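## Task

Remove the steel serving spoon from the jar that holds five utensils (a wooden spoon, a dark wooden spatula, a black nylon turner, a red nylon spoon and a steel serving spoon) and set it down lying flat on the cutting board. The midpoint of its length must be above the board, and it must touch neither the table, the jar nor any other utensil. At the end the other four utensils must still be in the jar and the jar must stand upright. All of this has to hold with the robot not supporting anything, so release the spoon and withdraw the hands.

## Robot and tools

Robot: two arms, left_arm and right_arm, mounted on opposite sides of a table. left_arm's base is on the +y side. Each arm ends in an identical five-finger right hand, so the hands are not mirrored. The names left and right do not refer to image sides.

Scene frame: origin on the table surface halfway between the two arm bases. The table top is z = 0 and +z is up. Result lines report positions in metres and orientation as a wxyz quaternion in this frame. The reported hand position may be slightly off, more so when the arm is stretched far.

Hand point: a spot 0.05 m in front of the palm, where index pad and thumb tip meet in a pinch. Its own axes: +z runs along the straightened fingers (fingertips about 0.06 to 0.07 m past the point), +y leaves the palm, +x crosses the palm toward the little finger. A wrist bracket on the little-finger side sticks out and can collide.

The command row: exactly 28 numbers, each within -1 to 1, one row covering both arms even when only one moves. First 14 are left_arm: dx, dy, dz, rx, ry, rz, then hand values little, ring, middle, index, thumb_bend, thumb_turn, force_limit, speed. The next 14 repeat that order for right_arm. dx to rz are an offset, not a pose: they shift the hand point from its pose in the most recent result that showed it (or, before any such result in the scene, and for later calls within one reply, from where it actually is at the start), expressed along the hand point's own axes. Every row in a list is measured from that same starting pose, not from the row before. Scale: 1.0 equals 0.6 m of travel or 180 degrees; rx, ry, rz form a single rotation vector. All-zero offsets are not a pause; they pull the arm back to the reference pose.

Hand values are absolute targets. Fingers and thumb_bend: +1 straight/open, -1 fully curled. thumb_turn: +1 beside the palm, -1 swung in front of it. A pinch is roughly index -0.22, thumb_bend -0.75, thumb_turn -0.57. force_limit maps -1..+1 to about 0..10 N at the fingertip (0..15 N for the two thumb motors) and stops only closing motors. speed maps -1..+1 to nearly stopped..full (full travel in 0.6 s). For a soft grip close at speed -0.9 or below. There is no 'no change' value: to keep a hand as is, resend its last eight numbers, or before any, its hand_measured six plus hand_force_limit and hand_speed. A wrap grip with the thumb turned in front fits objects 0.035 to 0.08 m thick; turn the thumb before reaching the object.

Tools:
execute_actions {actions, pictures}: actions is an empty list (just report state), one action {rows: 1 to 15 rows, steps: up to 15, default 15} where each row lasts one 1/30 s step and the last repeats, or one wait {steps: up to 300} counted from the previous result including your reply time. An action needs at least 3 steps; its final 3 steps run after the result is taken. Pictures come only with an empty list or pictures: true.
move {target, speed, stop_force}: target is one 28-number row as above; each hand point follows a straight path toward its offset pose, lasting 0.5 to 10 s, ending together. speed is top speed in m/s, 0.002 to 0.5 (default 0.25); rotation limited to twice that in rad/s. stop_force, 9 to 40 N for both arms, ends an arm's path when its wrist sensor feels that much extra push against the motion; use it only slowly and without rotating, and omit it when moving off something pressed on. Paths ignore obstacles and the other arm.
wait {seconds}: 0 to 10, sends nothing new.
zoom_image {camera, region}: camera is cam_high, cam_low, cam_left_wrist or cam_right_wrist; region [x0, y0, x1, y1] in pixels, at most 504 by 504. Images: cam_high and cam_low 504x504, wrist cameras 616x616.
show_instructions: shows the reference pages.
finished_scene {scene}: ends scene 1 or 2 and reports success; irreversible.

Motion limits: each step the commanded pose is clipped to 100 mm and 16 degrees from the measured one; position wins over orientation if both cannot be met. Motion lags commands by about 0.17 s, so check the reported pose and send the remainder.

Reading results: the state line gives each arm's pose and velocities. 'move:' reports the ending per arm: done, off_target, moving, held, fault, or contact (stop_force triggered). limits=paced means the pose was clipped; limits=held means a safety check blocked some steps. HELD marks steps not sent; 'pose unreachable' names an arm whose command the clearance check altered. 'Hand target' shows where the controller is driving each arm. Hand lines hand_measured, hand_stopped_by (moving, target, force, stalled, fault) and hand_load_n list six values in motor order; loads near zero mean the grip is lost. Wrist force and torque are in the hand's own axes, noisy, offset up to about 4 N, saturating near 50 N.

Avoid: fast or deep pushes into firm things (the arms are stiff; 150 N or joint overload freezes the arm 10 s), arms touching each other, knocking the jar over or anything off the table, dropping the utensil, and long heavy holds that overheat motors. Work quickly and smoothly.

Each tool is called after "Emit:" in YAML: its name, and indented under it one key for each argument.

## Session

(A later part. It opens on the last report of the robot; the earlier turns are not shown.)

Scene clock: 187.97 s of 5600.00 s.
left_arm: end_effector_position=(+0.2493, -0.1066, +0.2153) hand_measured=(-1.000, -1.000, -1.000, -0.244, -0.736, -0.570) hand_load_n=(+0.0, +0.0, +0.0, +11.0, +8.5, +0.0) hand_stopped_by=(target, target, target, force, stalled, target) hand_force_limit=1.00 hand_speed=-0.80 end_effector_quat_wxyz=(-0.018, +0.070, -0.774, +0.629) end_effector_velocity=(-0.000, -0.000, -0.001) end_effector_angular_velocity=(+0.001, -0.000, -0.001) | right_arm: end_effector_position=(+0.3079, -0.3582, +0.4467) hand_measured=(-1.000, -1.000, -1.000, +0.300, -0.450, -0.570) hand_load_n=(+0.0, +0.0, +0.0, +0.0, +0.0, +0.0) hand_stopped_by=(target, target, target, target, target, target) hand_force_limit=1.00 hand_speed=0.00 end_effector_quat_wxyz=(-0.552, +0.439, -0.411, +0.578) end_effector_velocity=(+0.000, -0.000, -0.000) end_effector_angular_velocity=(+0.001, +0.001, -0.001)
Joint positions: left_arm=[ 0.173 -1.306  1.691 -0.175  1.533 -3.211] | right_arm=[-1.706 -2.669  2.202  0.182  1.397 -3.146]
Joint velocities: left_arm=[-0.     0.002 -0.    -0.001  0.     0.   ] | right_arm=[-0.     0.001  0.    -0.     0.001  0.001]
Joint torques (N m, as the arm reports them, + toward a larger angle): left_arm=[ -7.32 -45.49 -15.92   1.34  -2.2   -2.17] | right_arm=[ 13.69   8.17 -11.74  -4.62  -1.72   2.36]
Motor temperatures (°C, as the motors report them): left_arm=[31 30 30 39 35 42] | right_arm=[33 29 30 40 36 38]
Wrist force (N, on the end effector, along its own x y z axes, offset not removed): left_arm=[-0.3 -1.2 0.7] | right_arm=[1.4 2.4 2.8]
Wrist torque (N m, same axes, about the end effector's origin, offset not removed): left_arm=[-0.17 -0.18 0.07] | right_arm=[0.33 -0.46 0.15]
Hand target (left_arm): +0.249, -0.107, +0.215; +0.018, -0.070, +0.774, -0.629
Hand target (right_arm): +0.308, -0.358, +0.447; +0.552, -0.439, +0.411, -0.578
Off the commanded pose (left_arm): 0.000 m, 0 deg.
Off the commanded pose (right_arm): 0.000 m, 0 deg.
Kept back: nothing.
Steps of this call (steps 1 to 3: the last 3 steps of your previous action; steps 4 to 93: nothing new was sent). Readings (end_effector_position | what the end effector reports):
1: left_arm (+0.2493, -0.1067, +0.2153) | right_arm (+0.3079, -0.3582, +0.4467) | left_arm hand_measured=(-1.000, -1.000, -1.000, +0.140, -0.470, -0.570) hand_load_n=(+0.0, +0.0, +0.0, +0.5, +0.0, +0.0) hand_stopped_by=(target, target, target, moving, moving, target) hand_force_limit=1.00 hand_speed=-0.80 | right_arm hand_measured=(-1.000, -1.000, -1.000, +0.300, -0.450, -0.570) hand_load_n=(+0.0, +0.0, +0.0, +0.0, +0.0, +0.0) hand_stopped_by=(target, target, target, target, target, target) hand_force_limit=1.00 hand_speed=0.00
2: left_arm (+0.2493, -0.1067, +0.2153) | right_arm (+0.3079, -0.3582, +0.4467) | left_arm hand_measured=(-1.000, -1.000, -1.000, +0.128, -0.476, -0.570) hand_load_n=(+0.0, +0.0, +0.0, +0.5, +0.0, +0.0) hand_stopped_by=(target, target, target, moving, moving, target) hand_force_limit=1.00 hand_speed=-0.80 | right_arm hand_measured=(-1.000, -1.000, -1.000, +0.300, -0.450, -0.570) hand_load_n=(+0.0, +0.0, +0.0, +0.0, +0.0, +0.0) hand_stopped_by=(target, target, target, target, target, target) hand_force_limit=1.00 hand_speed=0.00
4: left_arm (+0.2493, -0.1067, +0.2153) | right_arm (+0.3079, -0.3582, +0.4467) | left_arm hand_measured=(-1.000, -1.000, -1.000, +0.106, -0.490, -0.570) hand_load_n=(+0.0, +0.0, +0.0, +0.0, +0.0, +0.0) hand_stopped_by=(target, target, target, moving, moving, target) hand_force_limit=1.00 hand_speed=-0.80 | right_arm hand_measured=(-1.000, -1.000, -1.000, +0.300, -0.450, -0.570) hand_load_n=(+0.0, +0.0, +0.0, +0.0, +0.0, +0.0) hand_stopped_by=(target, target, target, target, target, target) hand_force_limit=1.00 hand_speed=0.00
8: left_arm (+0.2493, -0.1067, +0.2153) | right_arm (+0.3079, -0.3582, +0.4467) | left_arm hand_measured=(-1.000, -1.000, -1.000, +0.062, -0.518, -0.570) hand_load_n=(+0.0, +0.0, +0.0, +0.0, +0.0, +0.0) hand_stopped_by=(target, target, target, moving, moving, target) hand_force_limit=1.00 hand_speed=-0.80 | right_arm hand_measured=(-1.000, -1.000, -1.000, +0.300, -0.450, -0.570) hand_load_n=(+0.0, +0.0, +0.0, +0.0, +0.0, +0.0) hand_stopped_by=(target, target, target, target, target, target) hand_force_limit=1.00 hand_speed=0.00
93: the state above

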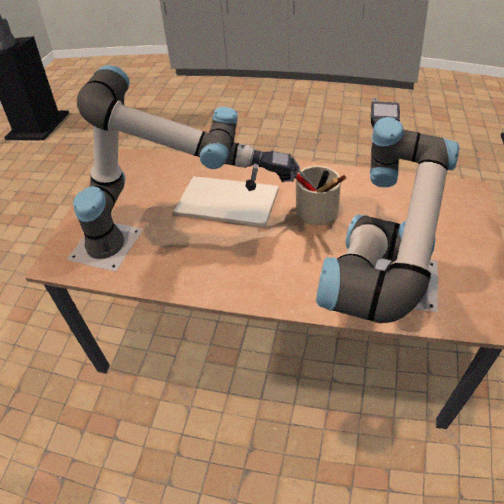

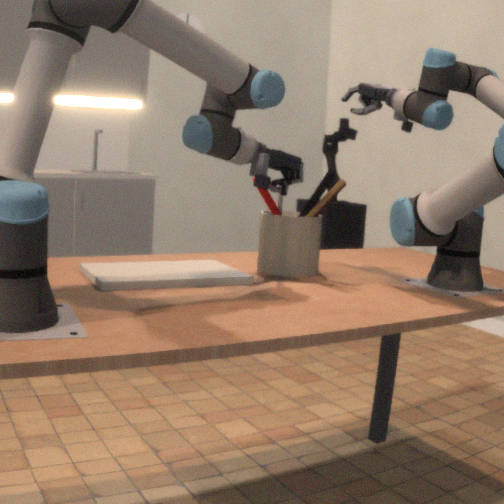

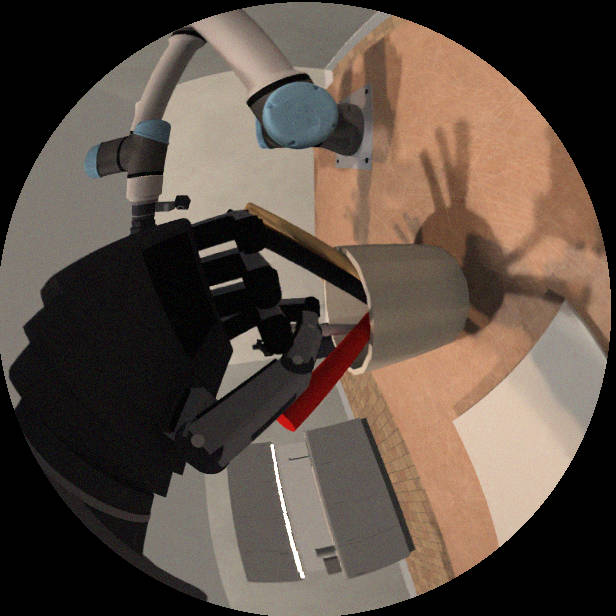

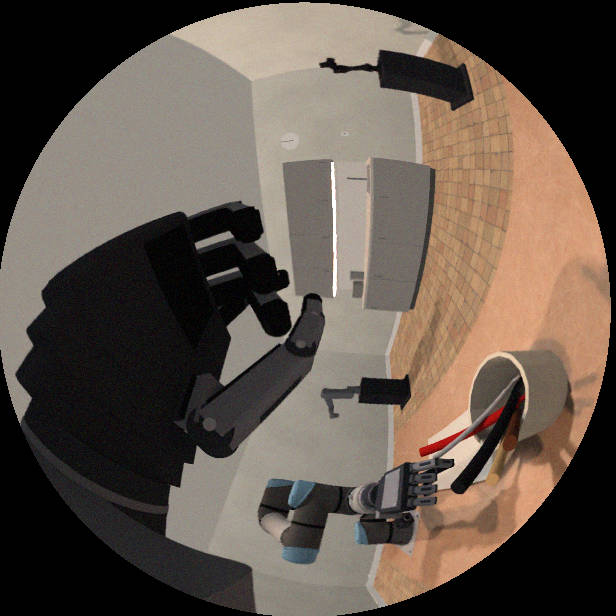

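Emit:
move:
  target: [0,0,0,0,0,0,-1,-1,-1,0.25,-0.4,-0.57,1,0, 0,0,0,0,0,0,-1,-1,-1,0.3,-0.45,-0.57,1.0,0]

Emit:
move:
  target: [-0.015,0,0,0,0,0,-1,-1,-1,0.25,-0.4,-0.57,1,0, 0,0,0,0,0,0,-1,-1,-1,0.3,-0.45,-0.57,1.0,0]
  speed: 0.01
  stop_force: 9

Emit:
execute_actions:
  actions:
    - {"rows":[[0,0,0,0,0,0,-1,-1,-1,-0.5,-0.75,-0.57,1,-0.8, 0,0,0,0,0,0,-1,-1,-1,0.3,-0.45,-0.57,1.0,0]],"steps":15}

Emit:
wait:
  seconds: 3

Emit:
zoom_image:
  camera: "cam_high"
  region: [240,140,360,230]

Scene clock: 188.90 s of 5600.00 s.
left_arm: end_effector_position=(+0.2493, -0.1066, +0.2153) hand_measured=(-1.000, -1.000, -1.000, +0.250, -0.400, -0.570) hand_load_n=(+0.0, +0.0, +0.0, +0.0, +0.0, +0.0) hand_stopped_by=(target, target, target, target, target, target) hand_force_limit=1.00 hand_speed=0.00 end_effector_quat_wxyz=(-0.018, +0.070, -0.774, +0.629) end_effector_velocity=(-0.000, +0.000, -0.000) end_effector_angular_velocity=(+0.001, +0.000, +0.000) | right_arm: end_effector_position=(+0.3079, -0.3582, +0.4467) hand_measured=(-1.000, -1.000, -1.000, +0.300, -0.450, -0.570) hand_load_n=(+0.0, +0.0, +0.0, +0.0, +0.0, +0.0) hand_stopped_by=(target, target, target, target, target, target) hand_force_limit=1.00 hand_speed=0.00 end_effector_quat_wxyz=(-0.552, +0.439, -0.411, +0.578) end_effector_velocity=(+0.000, -0.000, -0.000) end_effector_angular_velocity=(-0.000, +0.000, -0.001)
Joint positions: left_arm=[ 0.173 -1.306  1.691 -0.175  1.533 -3.211] | right_arm=[-1.706 -2.669  2.202  0.182  1.397 -3.146]
Joint velocities: left_arm=[-0.     0.     0.     0.001 -0.    -0.   ] | right_arm=[-0.     0.     0.     0.     0.    -0.001]
Joint torques (N m, as the arm reports them, + toward a larger angle): left_arm=[ -7.38 -45.2  -16.28   1.06  -2.06  -2.23] | right_arm=[ 13.84   8.55 -12.31  -4.57  -1.59   2.34]
Motor temperatures (°C, as the motors report them): left_arm=[31 30 30 39 35 42] | right_arm=[33 29 30 40 36 38]
Wrist force (N, on the end effector, along its own x y z axes, offset not removed): left_arm=[-0.7 -1.3 1.3] | right_arm=[1.5 1.2 2.1]
Wrist torque (N m, same axes, about the end effector's origin, offset not removed): left_arm=[-0.25 -0.21 0.01] | right_arm=[0.21 -0.41 0.20]
Hand target (left_arm): +0.249, -0.107, +0.215; +0.018, -0.070, +0.774, -0.629
Hand target (right_arm): +0.308, -0.358, +0.447; +0.552, -0.439, +0.411, -0.578
Off the commanded pose (left_arm): 0.000 m, 0 deg.
Off the commanded pose (right_arm): 0.000 m, 0 deg.
Kept back: nothing.
move: done

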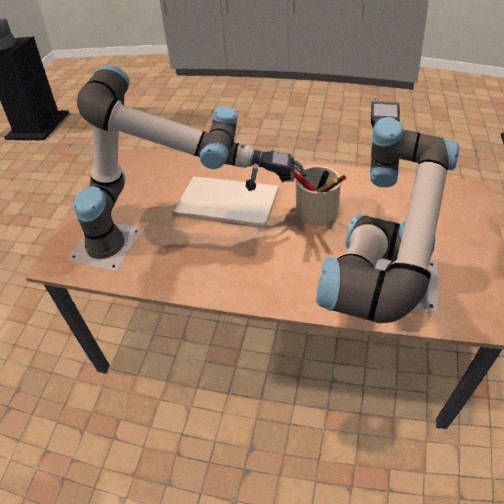

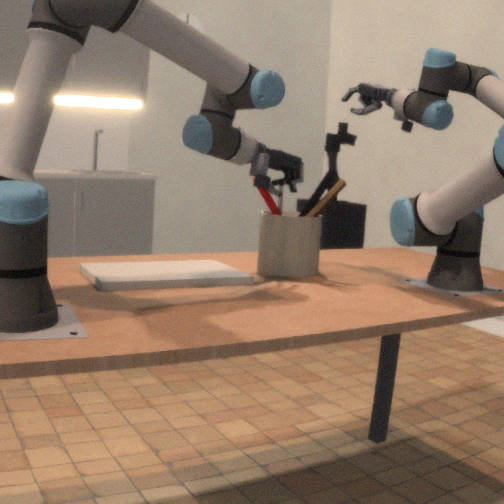

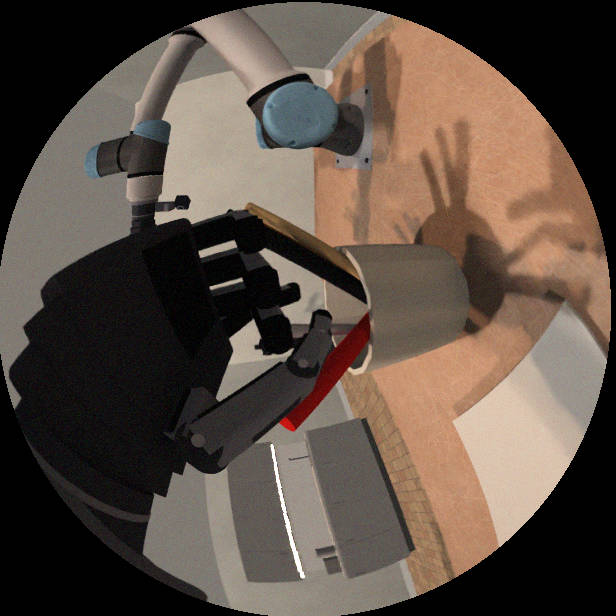

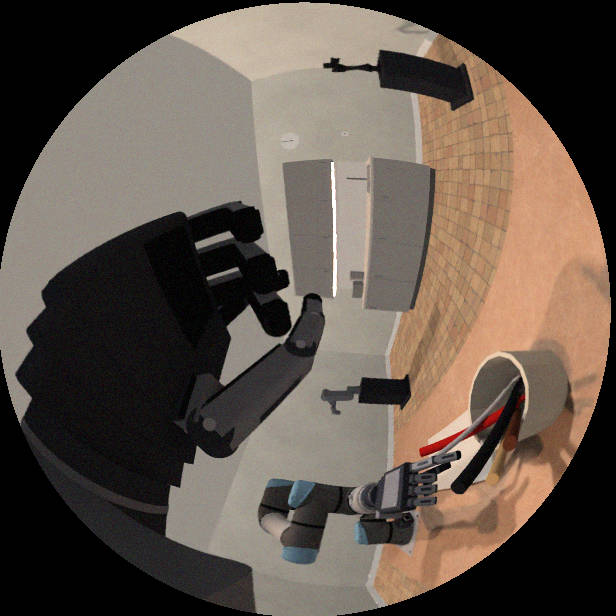

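Scene clock: 190.03 s of 5600.00 s.
left_arm: end_effector_position=(+0.2578, -0.1055, +0.2148) hand_measured=(-1.000, -1.000, -1.000, +0.250, -0.400, -0.570) hand_load_n=(+0.0, +0.0, +0.0, +0.0, +0.0, +0.0) hand_stopped_by=(target, target, target, target, target, target) hand_force_limit=1.00 hand_speed=0.00 end_effector_quat_wxyz=(-0.018, +0.070, -0.774, +0.629) end_effector_velocity=(+0.003, +0.001, +0.001) end_effector_angular_velocity=(-0.001, +0.001, +0.000) | right_arm: end_effector_position=(+0.3079, -0.3582, +0.4467) hand_measured=(-1.000, -1.000, -1.000, +0.300, -0.450, -0.570) hand_load_n=(+0.0, +0.0, +0.0, +0.0, +0.0, +0.0) hand_stopped_by=(target, target, target, target, target, target) hand_force_limit=1.00 hand_speed=0.00 end_effector_quat_wxyz=(-0.552, +0.439, -0.411, +0.578) end_effector_velocity=(+0.000, -0.000, -0.000) end_effector_angular_velocity=(-0.000, -0.000, -0.001)
Joint positions: left_arm=[ 0.192 -1.301  1.685 -0.175  1.552 -3.207] | right_arm=[-1.706 -2.669  2.202  0.182  1.397 -3.146]
Joint velocities: left_arm=[ 0.008  0.    -0.002  0.     0.007  0.001] | right_arm=[-0. -0.  0.  0.  0. -0.]
Joint torques (N m, as the arm reports them, + toward a larger angle): left_arm=[  7.38 -23.37 -29.87   1.17   2.76   2.31] | right_arm=[ 13.29   8.04 -12.09  -4.4   -1.78   2.38]
Motor temperatures (°C, as the motors report them): left_arm=[31 30 30 39 35 42] | right_arm=[33 29 30 40 36 38]
Wrist force (N, on the end effector, along its own x y z axes, offset not removed): left_arm=[0.1 -1.8 0.0] | right_arm=[0.7 2.3 2.2]
Wrist torque (N m, same axes, about the end effector's origin, offset not removed): left_arm=[-0.25 -0.28 0.13] | right_arm=[0.48 -0.36 0.09]
Hand target (left_arm): +0.258, -0.105, +0.215; +0.018, -0.070, +0.774, -0.629
Hand target (right_arm): +0.308, -0.358, +0.447; +0.552, -0.439, +0.411, -0.578
Off the commanded pose (left_arm): 0.000 m, 0 deg.
Off the commanded pose (right_arm): 0.000 m, 0 deg.
Kept back: nothing.
move: done

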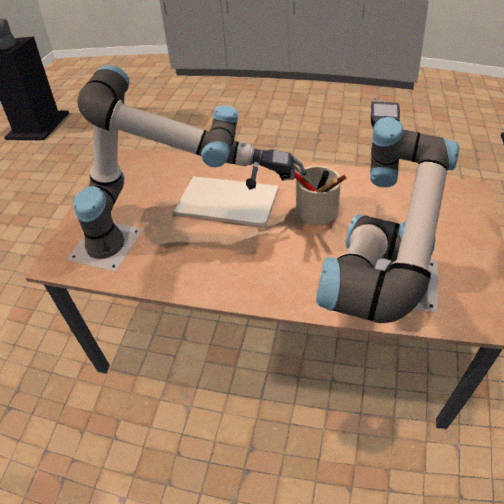

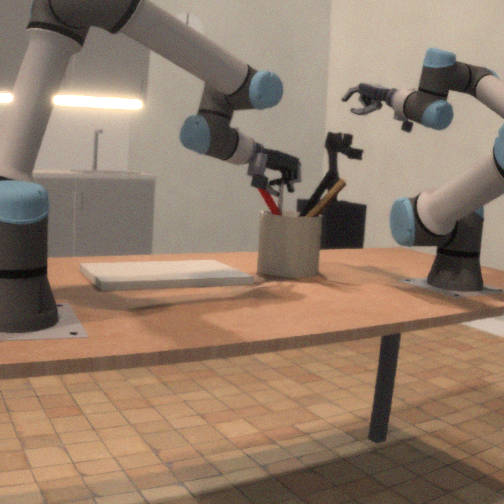

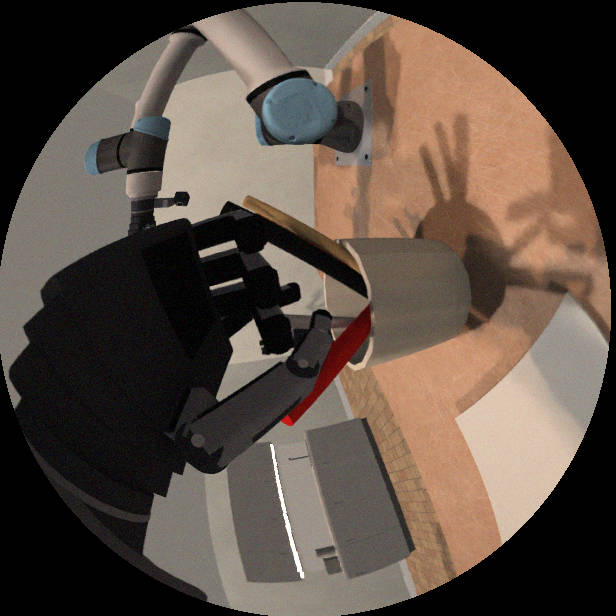

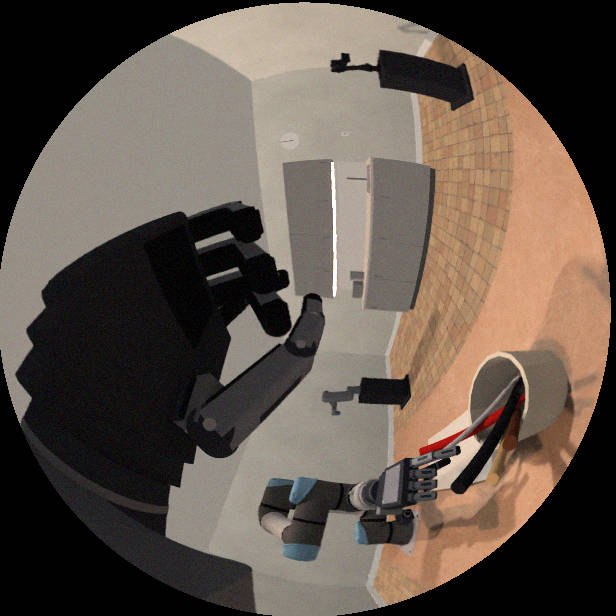

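Scene clock: 190.43 s of 5600.00 s.
left_arm: end_effector_position=(+0.2578, -0.1056, +0.2148) hand_measured=(-1.000, -1.000, -1.000, +0.152, -0.462, -0.570) hand_load_n=(+0.0, +0.0, +0.0, +0.0, +0.0, +0.0) hand_stopped_by=(target, target, target, moving, moving, target) hand_force_limit=1.00 hand_speed=-0.80 end_effector_quat_wxyz=(-0.018, +0.070, -0.774, +0.629) end_effector_velocity=(-0.000, -0.000, -0.000) end_effector_angular_velocity=(+0.000, -0.000, +0.000) | right_arm: end_effector_position=(+0.3079, -0.3582, +0.4467) hand_measured=(-1.000, -1.000, -1.000, +0.300, -0.450, -0.570) hand_load_n=(+0.0, +0.0, +0.0, +0.0, +0.0, +0.0) hand_stopped_by=(target, target, target, target, target, target) hand_force_limit=1.00 hand_speed=0.00 end_effector_quat_wxyz=(-0.552, +0.439, -0.411, +0.578) end_effector_velocity=(-0.000, +0.000, -0.000) end_effector_angular_velocity=(-0.000, +0.000, +0.001)
Joint positions: left_arm=[ 0.192 -1.301  1.685 -0.175  1.552 -3.207] | right_arm=[-1.706 -2.669  2.202  0.182  1.397 -3.146]
Joint velocities: left_arm=[-0.001  0.     0.001 -0.001 -0.001  0.   ] | right_arm=[ 0. -0.  0.  0. -0. -0.]
Joint torques (N m, as the arm reports them, + toward a larger angle): left_arm=[ -6.98 -31.79 -16.29   1.43  -2.2    1.05] | right_arm=[ 14.71   8.01 -12.14  -4.5   -1.64   2.29]
Motor temperatures (°C, as the motors report them): left_arm=[31 30 30 39 35 42] | right_arm=[33 29 30 40 36 38]
Wrist force (N, on the end effector, along its own x y z axes, offset not removed): left_arm=[0.3 0.0 1.0] | right_arm=[2.3 2.7 1.3]
Wrist torque (N m, same axes, about the end effector's origin, offset not removed): left_arm=[-0.05 -0.29 0.14] | right_arm=[0.56 -0.46 0.21]
Steps of this call (steps 1 to 12: the first 12 steps of this action). Readings (end_effector_position | what the end effector reports):
1: left_arm (+0.2579, -0.1055, +0.2148) | right_arm (+0.3079, -0.3582, +0.4467) | left_arm hand_measured=(-1.000, -1.000, -1.000, +0.250, -0.400, -0.570) hand_load_n=(+0.0, +0.0, +0.0, +0.0, +0.0, +0.0) hand_stopped_by=(target, target, target, moving, moving, target) hand_force_limit=1.00 hand_speed=-0.80 | right_arm hand_measured=(-1.000, -1.000, -1.000, +0.300, -0.450, -0.570) hand_load_n=(+0.0, +0.0, +0.0, +0.0, +0.0, +0.0) hand_stopped_by=(target, target, target, target, target, target) hand_force_limit=1.00 hand_speed=0.00
2: left_arm (+0.2579, -0.1055, +0.2148) | right_arm (+0.3079, -0.3582, +0.4467) | left_arm hand_measured=(-1.000, -1.000, -1.000, +0.250, -0.400, -0.570) hand_load_n=(+0.0, +0.0, +0.0, +0.0, +0.0, +0.0) hand_stopped_by=(target, target, target, moving, moving, target) hand_force_limit=1.00 hand_speed=-0.80 | right_arm hand_measured=(-1.000, -1.000, -1.000, +0.300, -0.450, -0.570) hand_load_n=(+0.0, +0.0, +0.0, +0.0, +0.0, +0.0) hand_stopped_by=(target, target, target, target, target, target) hand_force_limit=1.00 hand_speed=0.00
4: left_arm (+0.2579, -0.1055, +0.2148) | right_arm (+0.3079, -0.3582, +0.4467) | left_arm hand_measured=(-1.000, -1.000, -1.000, +0.240, -0.406, -0.570) hand_load_n=(+0.0, +0.0, +0.0, +0.0, +0.0, +0.0) hand_stopped_by=(target, target, target, moving, moving, target) hand_force_limit=1.00 hand_speed=-0.80 | right_arm hand_measured=(-1.000, -1.000, -1.000, +0.300, -0.450, -0.570) hand_load_n=(+0.0, +0.0, +0.0, +0.0, +0.0, +0.0) hand_stopped_by=(target, target, target, target, target, target) hand_force_limit=1.00 hand_speed=0.00
8: left_arm (+0.2579, -0.1055, +0.2148) | right_arm (+0.3079, -0.3582, +0.4467) | left_arm hand_measured=(-1.000, -1.000, -1.000, +0.196, -0.434, -0.570) hand_load_n=(+0.0, +0.0, +0.0, +0.0, +0.0, +0.0) hand_stopped_by=(target, target, target, moving, moving, target) hand_force_limit=1.00 hand_speed=-0.80 | right_arm hand_measured=(-1.000, -1.000, -1.000, +0.300, -0.450, -0.570) hand_load_n=(+0.0, +0.0, +0.0, +0.0, +0.0, +0.0) hand_stopped_by=(target, target, target, target, target, target) hand_force_limit=1.00 hand_speed=0.00
12: the state above

Scene clock: 193.53 s of 5600.00 s.
left_arm: end_effector_position=(+0.2578, -0.1055, +0.2148) hand_measured=(-1.000, -1.000, -1.000, -0.244, -0.736, -0.570) hand_load_n=(+0.0, +0.0, +0.0, +11.0, +8.5, +0.0) hand_stopped_by=(target, target, target, force, stalled, target) hand_force_limit=1.00 hand_speed=-0.80 end_effector_quat_wxyz=(-0.018, +0.070, -0.774, +0.629) end_effector_velocity=(+0.000, -0.000, -0.001) end_effector_angular_velocity=(+0.002, -0.002, -0.000) | right_arm: end_effector_position=(+0.3079, -0.3582, +0.4467) hand_measured=(-1.000, -1.000, -1.000, +0.300, -0.450, -0.570) hand_load_n=(+0.0, +0.0, +0.0, +0.0, +0.0, +0.0) hand_stopped_by=(target, target, target, target, target, target) hand_force_limit=1.00 hand_speed=0.00 end_effector_quat_wxyz=(-0.552, +0.439, -0.411, +0.578) end_effector_velocity=(-0.000, -0.000, +0.000) end_effector_angular_velocity=(-0.001, -0.000, -0.000)
Joint positions: left_arm=[ 0.192 -1.301  1.685 -0.175  1.552 -3.207] | right_arm=[-1.706 -2.669  2.202  0.182  1.397 -3.146]
Joint velocities: left_arm=[ 0.     0.002  0.    -0.    -0.     0.002] | right_arm=[ 0.     0.    -0.    -0.     0.001 -0.001]
Joint torques (N m, as the arm reports them, + toward a larger angle): left_arm=[ -7.14 -45.   -15.9    1.48  -2.07  -2.16] | right_arm=[ 12.59   7.74 -12.5   -4.47  -1.7    2.56]
Motor temperatures (°C, as the motors report them): left_arm=[31 30 30 39 35 42] | right_arm=[33 29 30 40 36 38]
Wrist force (N, on the end effector, along its own x y z axes, offset not removed): left_arm=[-0.2 -0.1 0.9] | right_arm=[2.3 2.6 2.7]
Wrist torque (N m, same axes, about the end effector's origin, offset not removed): left_arm=[0.08 -0.21 0.09] | right_arm=[0.43 -0.68 0.24]
Hand target (left_arm): +0.258, -0.106, +0.215; +0.018, -0.070, +0.774, -0.629
Hand target (right_arm): +0.308, -0.358, +0.447; +0.552, -0.439, +0.411, -0.578
Off the commanded pose (left_arm): 0.000 m, 0 deg.
Off the commanded pose (right_arm): 0.000 m, 0 deg.
Kept back: nothing.
Steps of this call (steps 1 to 3: the last 3 steps of your previous action; steps 4 to 93: nothing new was sent). Readings (end_effector_position | what the end effector reports):
1: left_arm (+0.2578, -0.1056, +0.2148) | right_arm (+0.3079, -0.3582, +0.4467) | left_arm hand_measured=(-1.000, -1.000, -1.000, +0.140, -0.470, -0.570) hand_load_n=(+0.0, +0.0, +0.0, +0.0, +0.0, +0.0) hand_stopped_by=(target, target, target, moving, moving, target) hand_force_limit=1.00 hand_speed=-0.80 | right_arm hand_measured=(-1.000, -1.000, -1.000, +0.300, -0.450, -0.570) hand_load_n=(+0.0, +0.0, +0.0, +0.0, +0.0, +0.0) hand_stopped_by=(target, target, target, target, target, target) hand_force_limit=1.00 hand_speed=0.00
2: left_arm (+0.2578, -0.1056, +0.2148) | right_arm (+0.3079, -0.3582, +0.4467) | left_arm hand_measured=(-1.000, -1.000, -1.000, +0.128, -0.476, -0.570) hand_load_n=(+0.0, +0.0, +0.0, +0.0, +0.0, +0.0) hand_stopped_by=(target, target, target, moving, moving, target) hand_force_limit=1.00 hand_speed=-0.80 | right_arm hand_measured=(-1.000, -1.000, -1.000, +0.300, -0.450, -0.570) hand_load_n=(+0.0, +0.0, +0.0, +0.0, +0.0, +0.0) hand_stopped_by=(target, target, target, target, target, target) hand_force_limit=1.00 hand_speed=0.00
4: left_arm (+0.2578, -0.1055, +0.2148) | right_arm (+0.3079, -0.3582, +0.4467) | left_arm hand_measured=(-1.000, -1.000, -1.000, +0.106, -0.490, -0.570) hand_load_n=(+0.0, +0.0, +0.0, +0.0, +0.0, +0.0) hand_stopped_by=(target, target, target, moving, moving, target) hand_force_limit=1.00 hand_speed=-0.80 | right_arm hand_measured=(-1.000, -1.000, -1.000, +0.300, -0.450, -0.570) hand_load_n=(+0.0, +0.0, +0.0, +0.0, +0.0, +0.0) hand_stopped_by=(target, target, target, target, target, target) hand_force_limit=1.00 hand_speed=0.00
8: left_arm (+0.2578, -0.1055, +0.2148) | right_arm (+0.3079, -0.3582, +0.4467) | left_arm hand_measured=(-1.000, -1.000, -1.000, +0.062, -0.518, -0.570) hand_load_n=(+0.0, +0.0, +0.0, +0.0, +0.0, +0.0) hand_stopped_by=(target, target, target, moving, moving, target) hand_force_limit=1.00 hand_speed=-0.80 | right_arm hand_measured=(-1.000, -1.000, -1.000, +0.300, -0.450, -0.570) hand_load_n=(+0.0, +0.0, +0.0, +0.0, +0.0, +0.0) hand_stopped_by=(target, target, target, target, target, target) hand_force_limit=1.00 hand_speed=0.00
93: the state above

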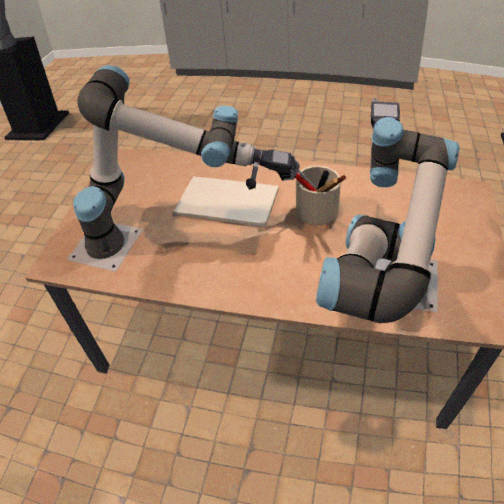

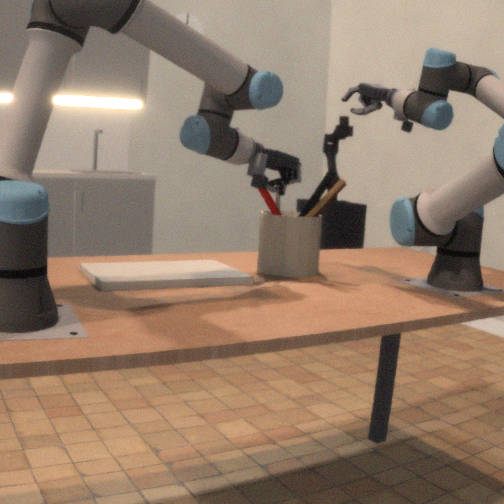

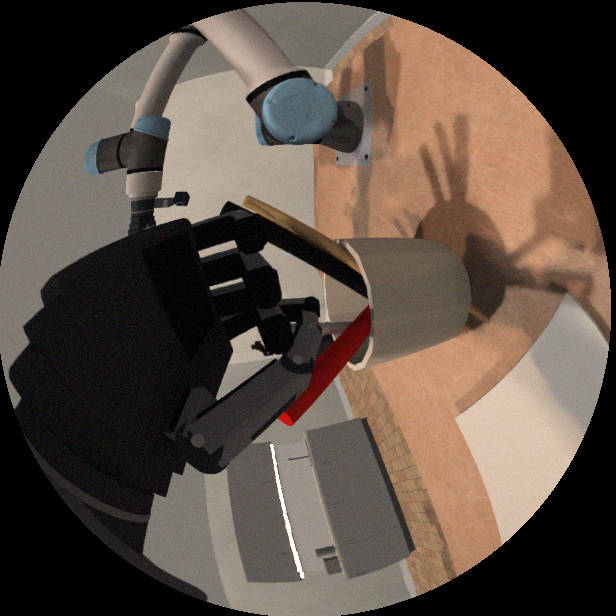

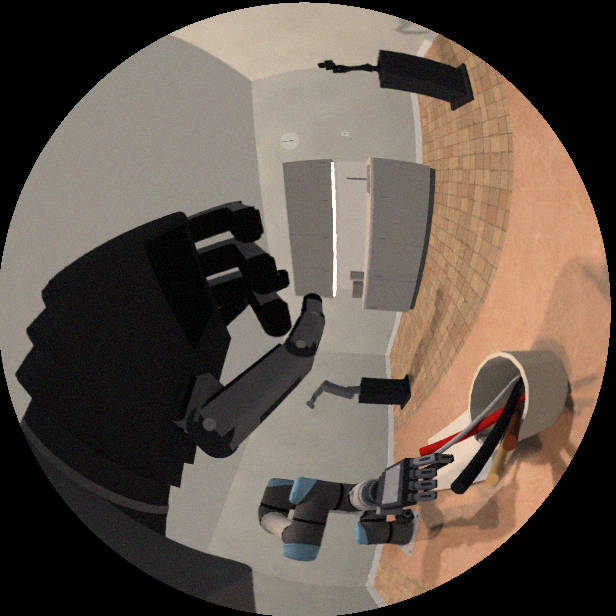

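Region (240, 140, 360, 230) of cam_high's 504x504 image, scaled by 4.200, with more detail than that image has; it fills the top 378 rows of this view, and the rest is white.

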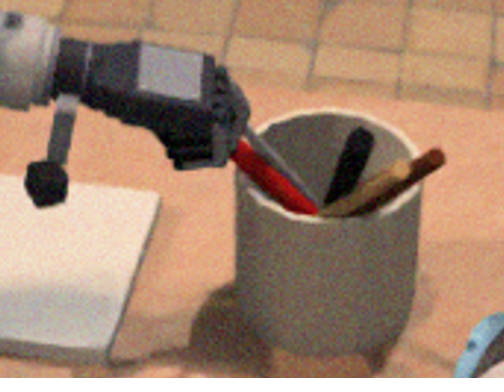

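Emit:
move:
  target: [0,0,0,0,0,0,-1,-1,-1,0.25,-0.4,-0.57,1,0, 0,0,0,0,0,0,-1,-1,-1,0.3,-0.45,-0.57,1.0,0]

Emit:
move:
  target: [0,-0.065,-0.014,0,0,0,-1,-1,-1,0.25,-0.4,-0.57,1,0, 0,0,0,0,0,0,-1,-1,-1,0.3,-0.45,-0.57,1.0,0]
  speed: 0.03

Emit:
zoom_image:
  camera: "cam_high"
  region: [240,140,360,230]

Emit:
zoom_image:
  camera: "cam_low"
  region: [200,120,380,280]

Scene clock: 194.47 s of 5600.00 s.
left_arm: end_effector_position=(+0.2578, -0.1055, +0.2148) hand_measured=(-1.000, -1.000, -1.000, +0.250, -0.400, -0.570) hand_load_n=(+0.0, +0.0, +0.0, +0.0, +0.0, +0.0) hand_stopped_by=(target, target, target, target, target, target) hand_force_limit=1.00 hand_speed=0.00 end_effector_quat_wxyz=(-0.018, +0.070, -0.774, +0.629) end_effector_velocity=(+0.001, +0.000, -0.000) end_effector_angular_velocity=(-0.000, +0.001, +0.001) | right_arm: end_effector_position=(+0.3079, -0.3582, +0.4467) hand_measured=(-1.000, -1.000, -1.000, +0.300, -0.450, -0.570) hand_load_n=(+0.0, +0.0, +0.0, +0.0, +0.0, +0.0) hand_stopped_by=(target, target, target, target, target, target) hand_force_limit=1.00 hand_speed=0.00 end_effector_quat_wxyz=(-0.552, +0.439, -0.411, +0.578) end_effector_velocity=(-0.000, +0.001, +0.000) end_effector_angular_velocity=(+0.002, -0.000, +0.002)
Joint positions: left_arm=[ 0.192 -1.301  1.685 -0.175  1.552 -3.207] | right_arm=[-1.706 -2.669  2.202  0.182  1.397 -3.146]
Joint velocities: left_arm=[ 0.002  0.    -0.     0.     0.001 -0.001] | right_arm=[ 0.001 -0.    -0.    -0.    -0.     0.002]
Joint torques (N m, as the arm reports them, + toward a larger angle): left_arm=[ -7.12 -45.4  -16.23   1.37  -2.04  -2.21] | right_arm=[ 14.43   8.15 -12.39  -4.54  -1.73   2.5 ]
Motor temperatures (°C, as the motors report them): left_arm=[31 30 30 39 35 42] | right_arm=[33 29 30 40 36 38]
Wrist force (N, on the end effector, along its own x y z axes, offset not removed): left_arm=[-0.1 -0.9 1.3] | right_arm=[1.4 2.1 2.3]
Wrist torque (N m, same axes, about the end effector's origin, offset not removed): left_arm=[-0.16 -0.29 0.11] | right_arm=[0.31 -0.43 0.11]
Hand target (left_arm): +0.258, -0.106, +0.215; +0.018, -0.070, +0.774, -0.629
Hand target (right_arm): +0.308, -0.358, +0.447; +0.552, -0.439, +0.411, -0.578
Off the commanded pose (left_arm): 0.000 m, 0 deg.
Off the commanded pose (right_arm): 0.000 m, 0 deg.
Kept back: nothing.
move: done

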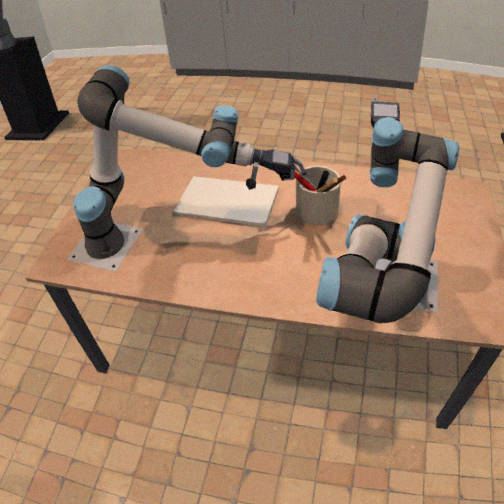

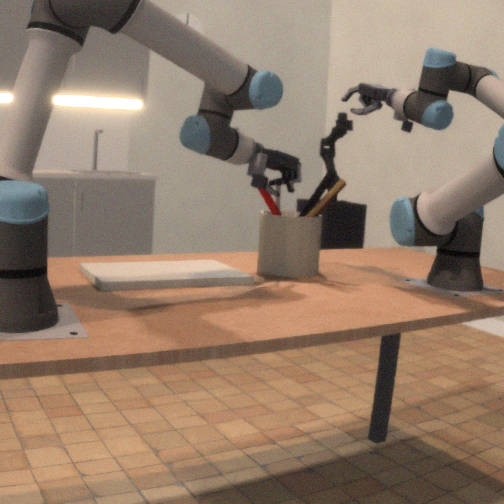

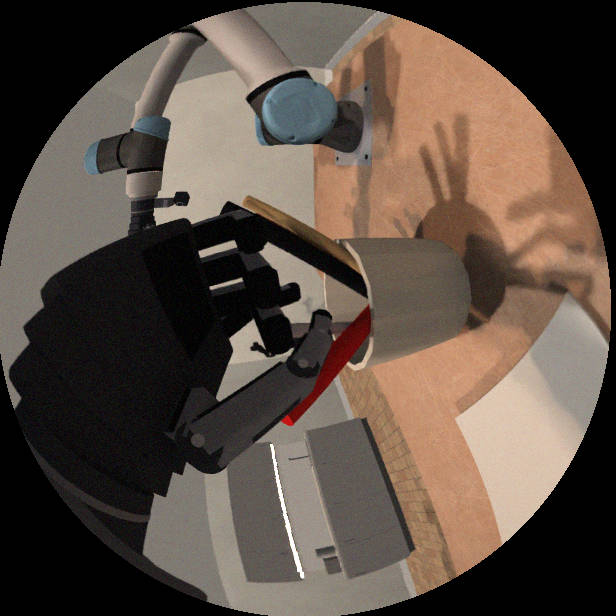

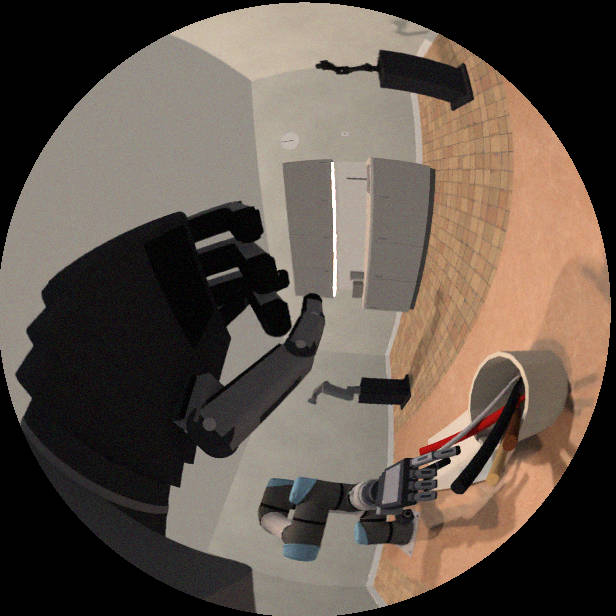

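Scene clock: 196.17 s of 5600.00 s.
left_arm: end_effector_position=(+0.2602, -0.1051, +0.2543) hand_measured=(-1.000, -1.000, -1.000, +0.250, -0.400, -0.570) hand_load_n=(+0.0, +0.0, +0.0, +0.0, +0.0, +0.0) hand_stopped_by=(target, target, target, target, target, target) hand_force_limit=1.00 hand_speed=0.00 end_effector_quat_wxyz=(-0.018, +0.070, -0.774, +0.629) end_effector_velocity=(-0.000, -0.000, +0.004) end_effector_angular_velocity=(-0.002, -0.001, -0.002) | right_arm: end_effector_position=(+0.3079, -0.3582, +0.4467) hand_measured=(-1.000, -1.000, -1.000, +0.300, -0.450, -0.570) hand_load_n=(+0.0, +0.0, +0.0, +0.0, +0.0, +0.0) hand_stopped_by=(target, target, target, target, target, target) hand_force_limit=1.00 hand_speed=0.00 end_effector_quat_wxyz=(-0.552, +0.439, -0.411, +0.578) end_effector_velocity=(+0.000, +0.000, -0.000) end_effector_angular_velocity=(+0.000, +0.000, +0.000)
Joint positions: left_arm=[ 0.197 -1.33   1.617 -0.077  1.557 -3.206] | right_arm=[-1.706 -2.669  2.202  0.182  1.397 -3.146]
Joint velocities: left_arm=[-0.    -0.003 -0.006  0.008  0.002  0.001] | right_arm=[-0. -0.  0.  0. -0.  0.]
Joint torques (N m, as the arm reports them, + toward a larger angle): left_arm=[  6.66 -42.35 -30.55   1.6    2.3    2.26] | right_arm=[ 14.01   8.55 -12.36  -4.64  -1.74   2.36]
Motor temperatures (°C, as the motors report them): left_arm=[31 30 30 39 35 42] | right_arm=[33 29 30 40 36 38]
Wrist force (N, on the end effector, along its own x y z axes, offset not removed): left_arm=[1.2 -0.6 1.6] | right_arm=[-1.2 1.9 1.8]
Wrist torque (N m, same axes, about the end effector's origin, offset not removed): left_arm=[-0.08 -0.49 0.16] | right_arm=[0.27 -0.09 -0.04]
Hand target (left_arm): +0.260, -0.105, +0.255; +0.018, -0.070, +0.774, -0.629
Hand target (right_arm): +0.308, -0.358, +0.447; +0.552, -0.439, +0.411, -0.578
Off the commanded pose (left_arm): 0.000 m, 0 deg.
Off the commanded pose (right_arm): 0.000 m, 0 deg.
Kept back: nothing.
move: done

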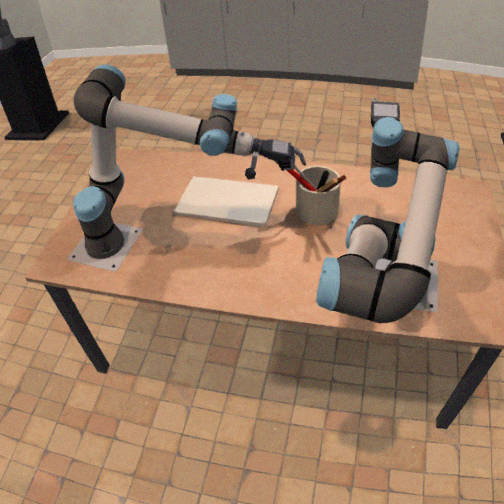

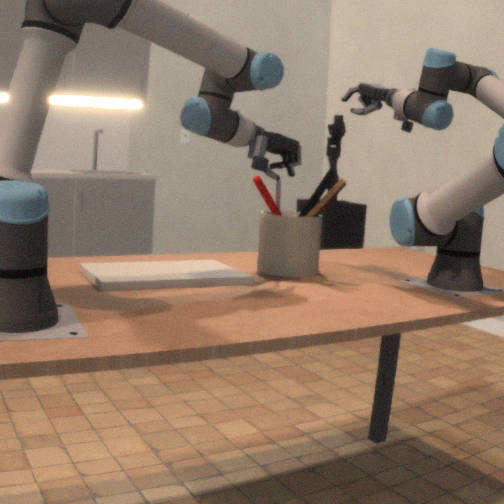

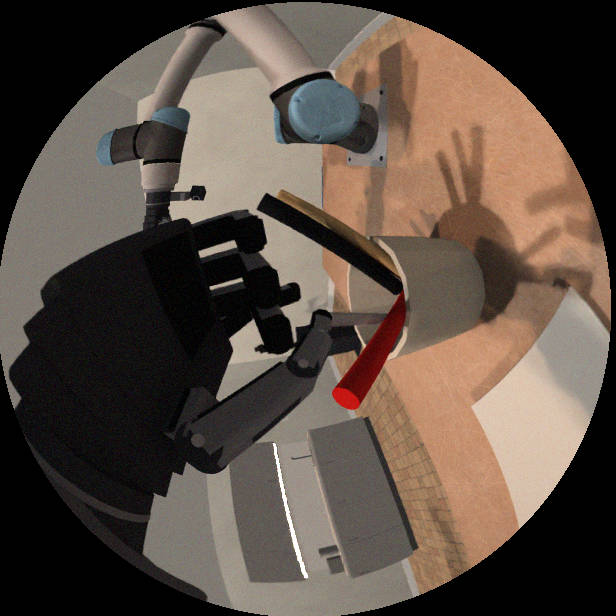

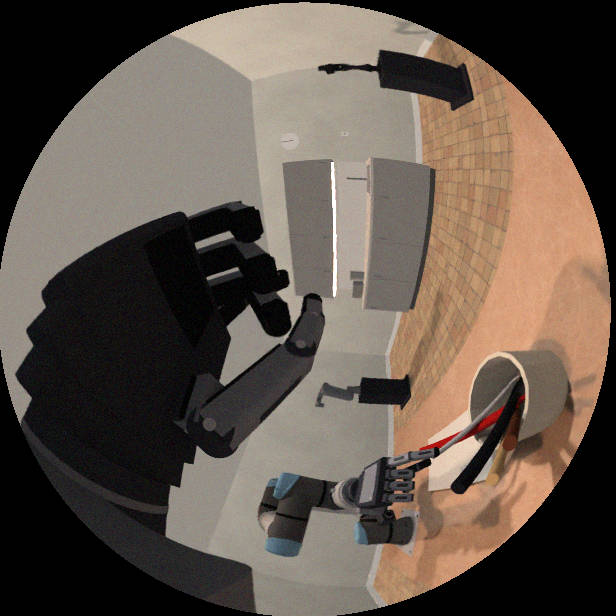

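Region (240, 140, 360, 230) of cam_high's 504x504 image, scaled by 4.200, with more detail than that image has; it fills the top 378 rows of this view, and the rest is white.

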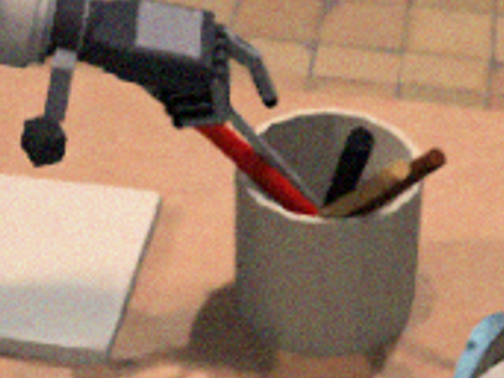

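Region (200, 120, 380, 280) of cam_low's 504x504 image, scaled by 2.800, with more detail than that image has.

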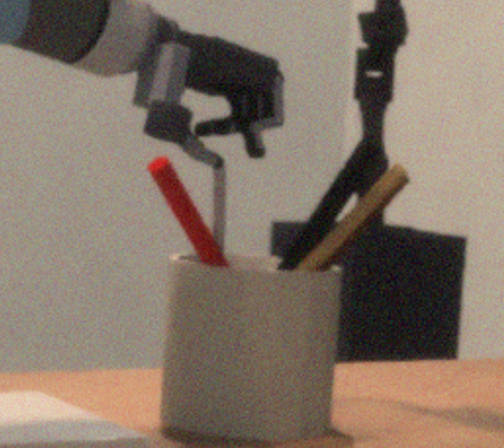

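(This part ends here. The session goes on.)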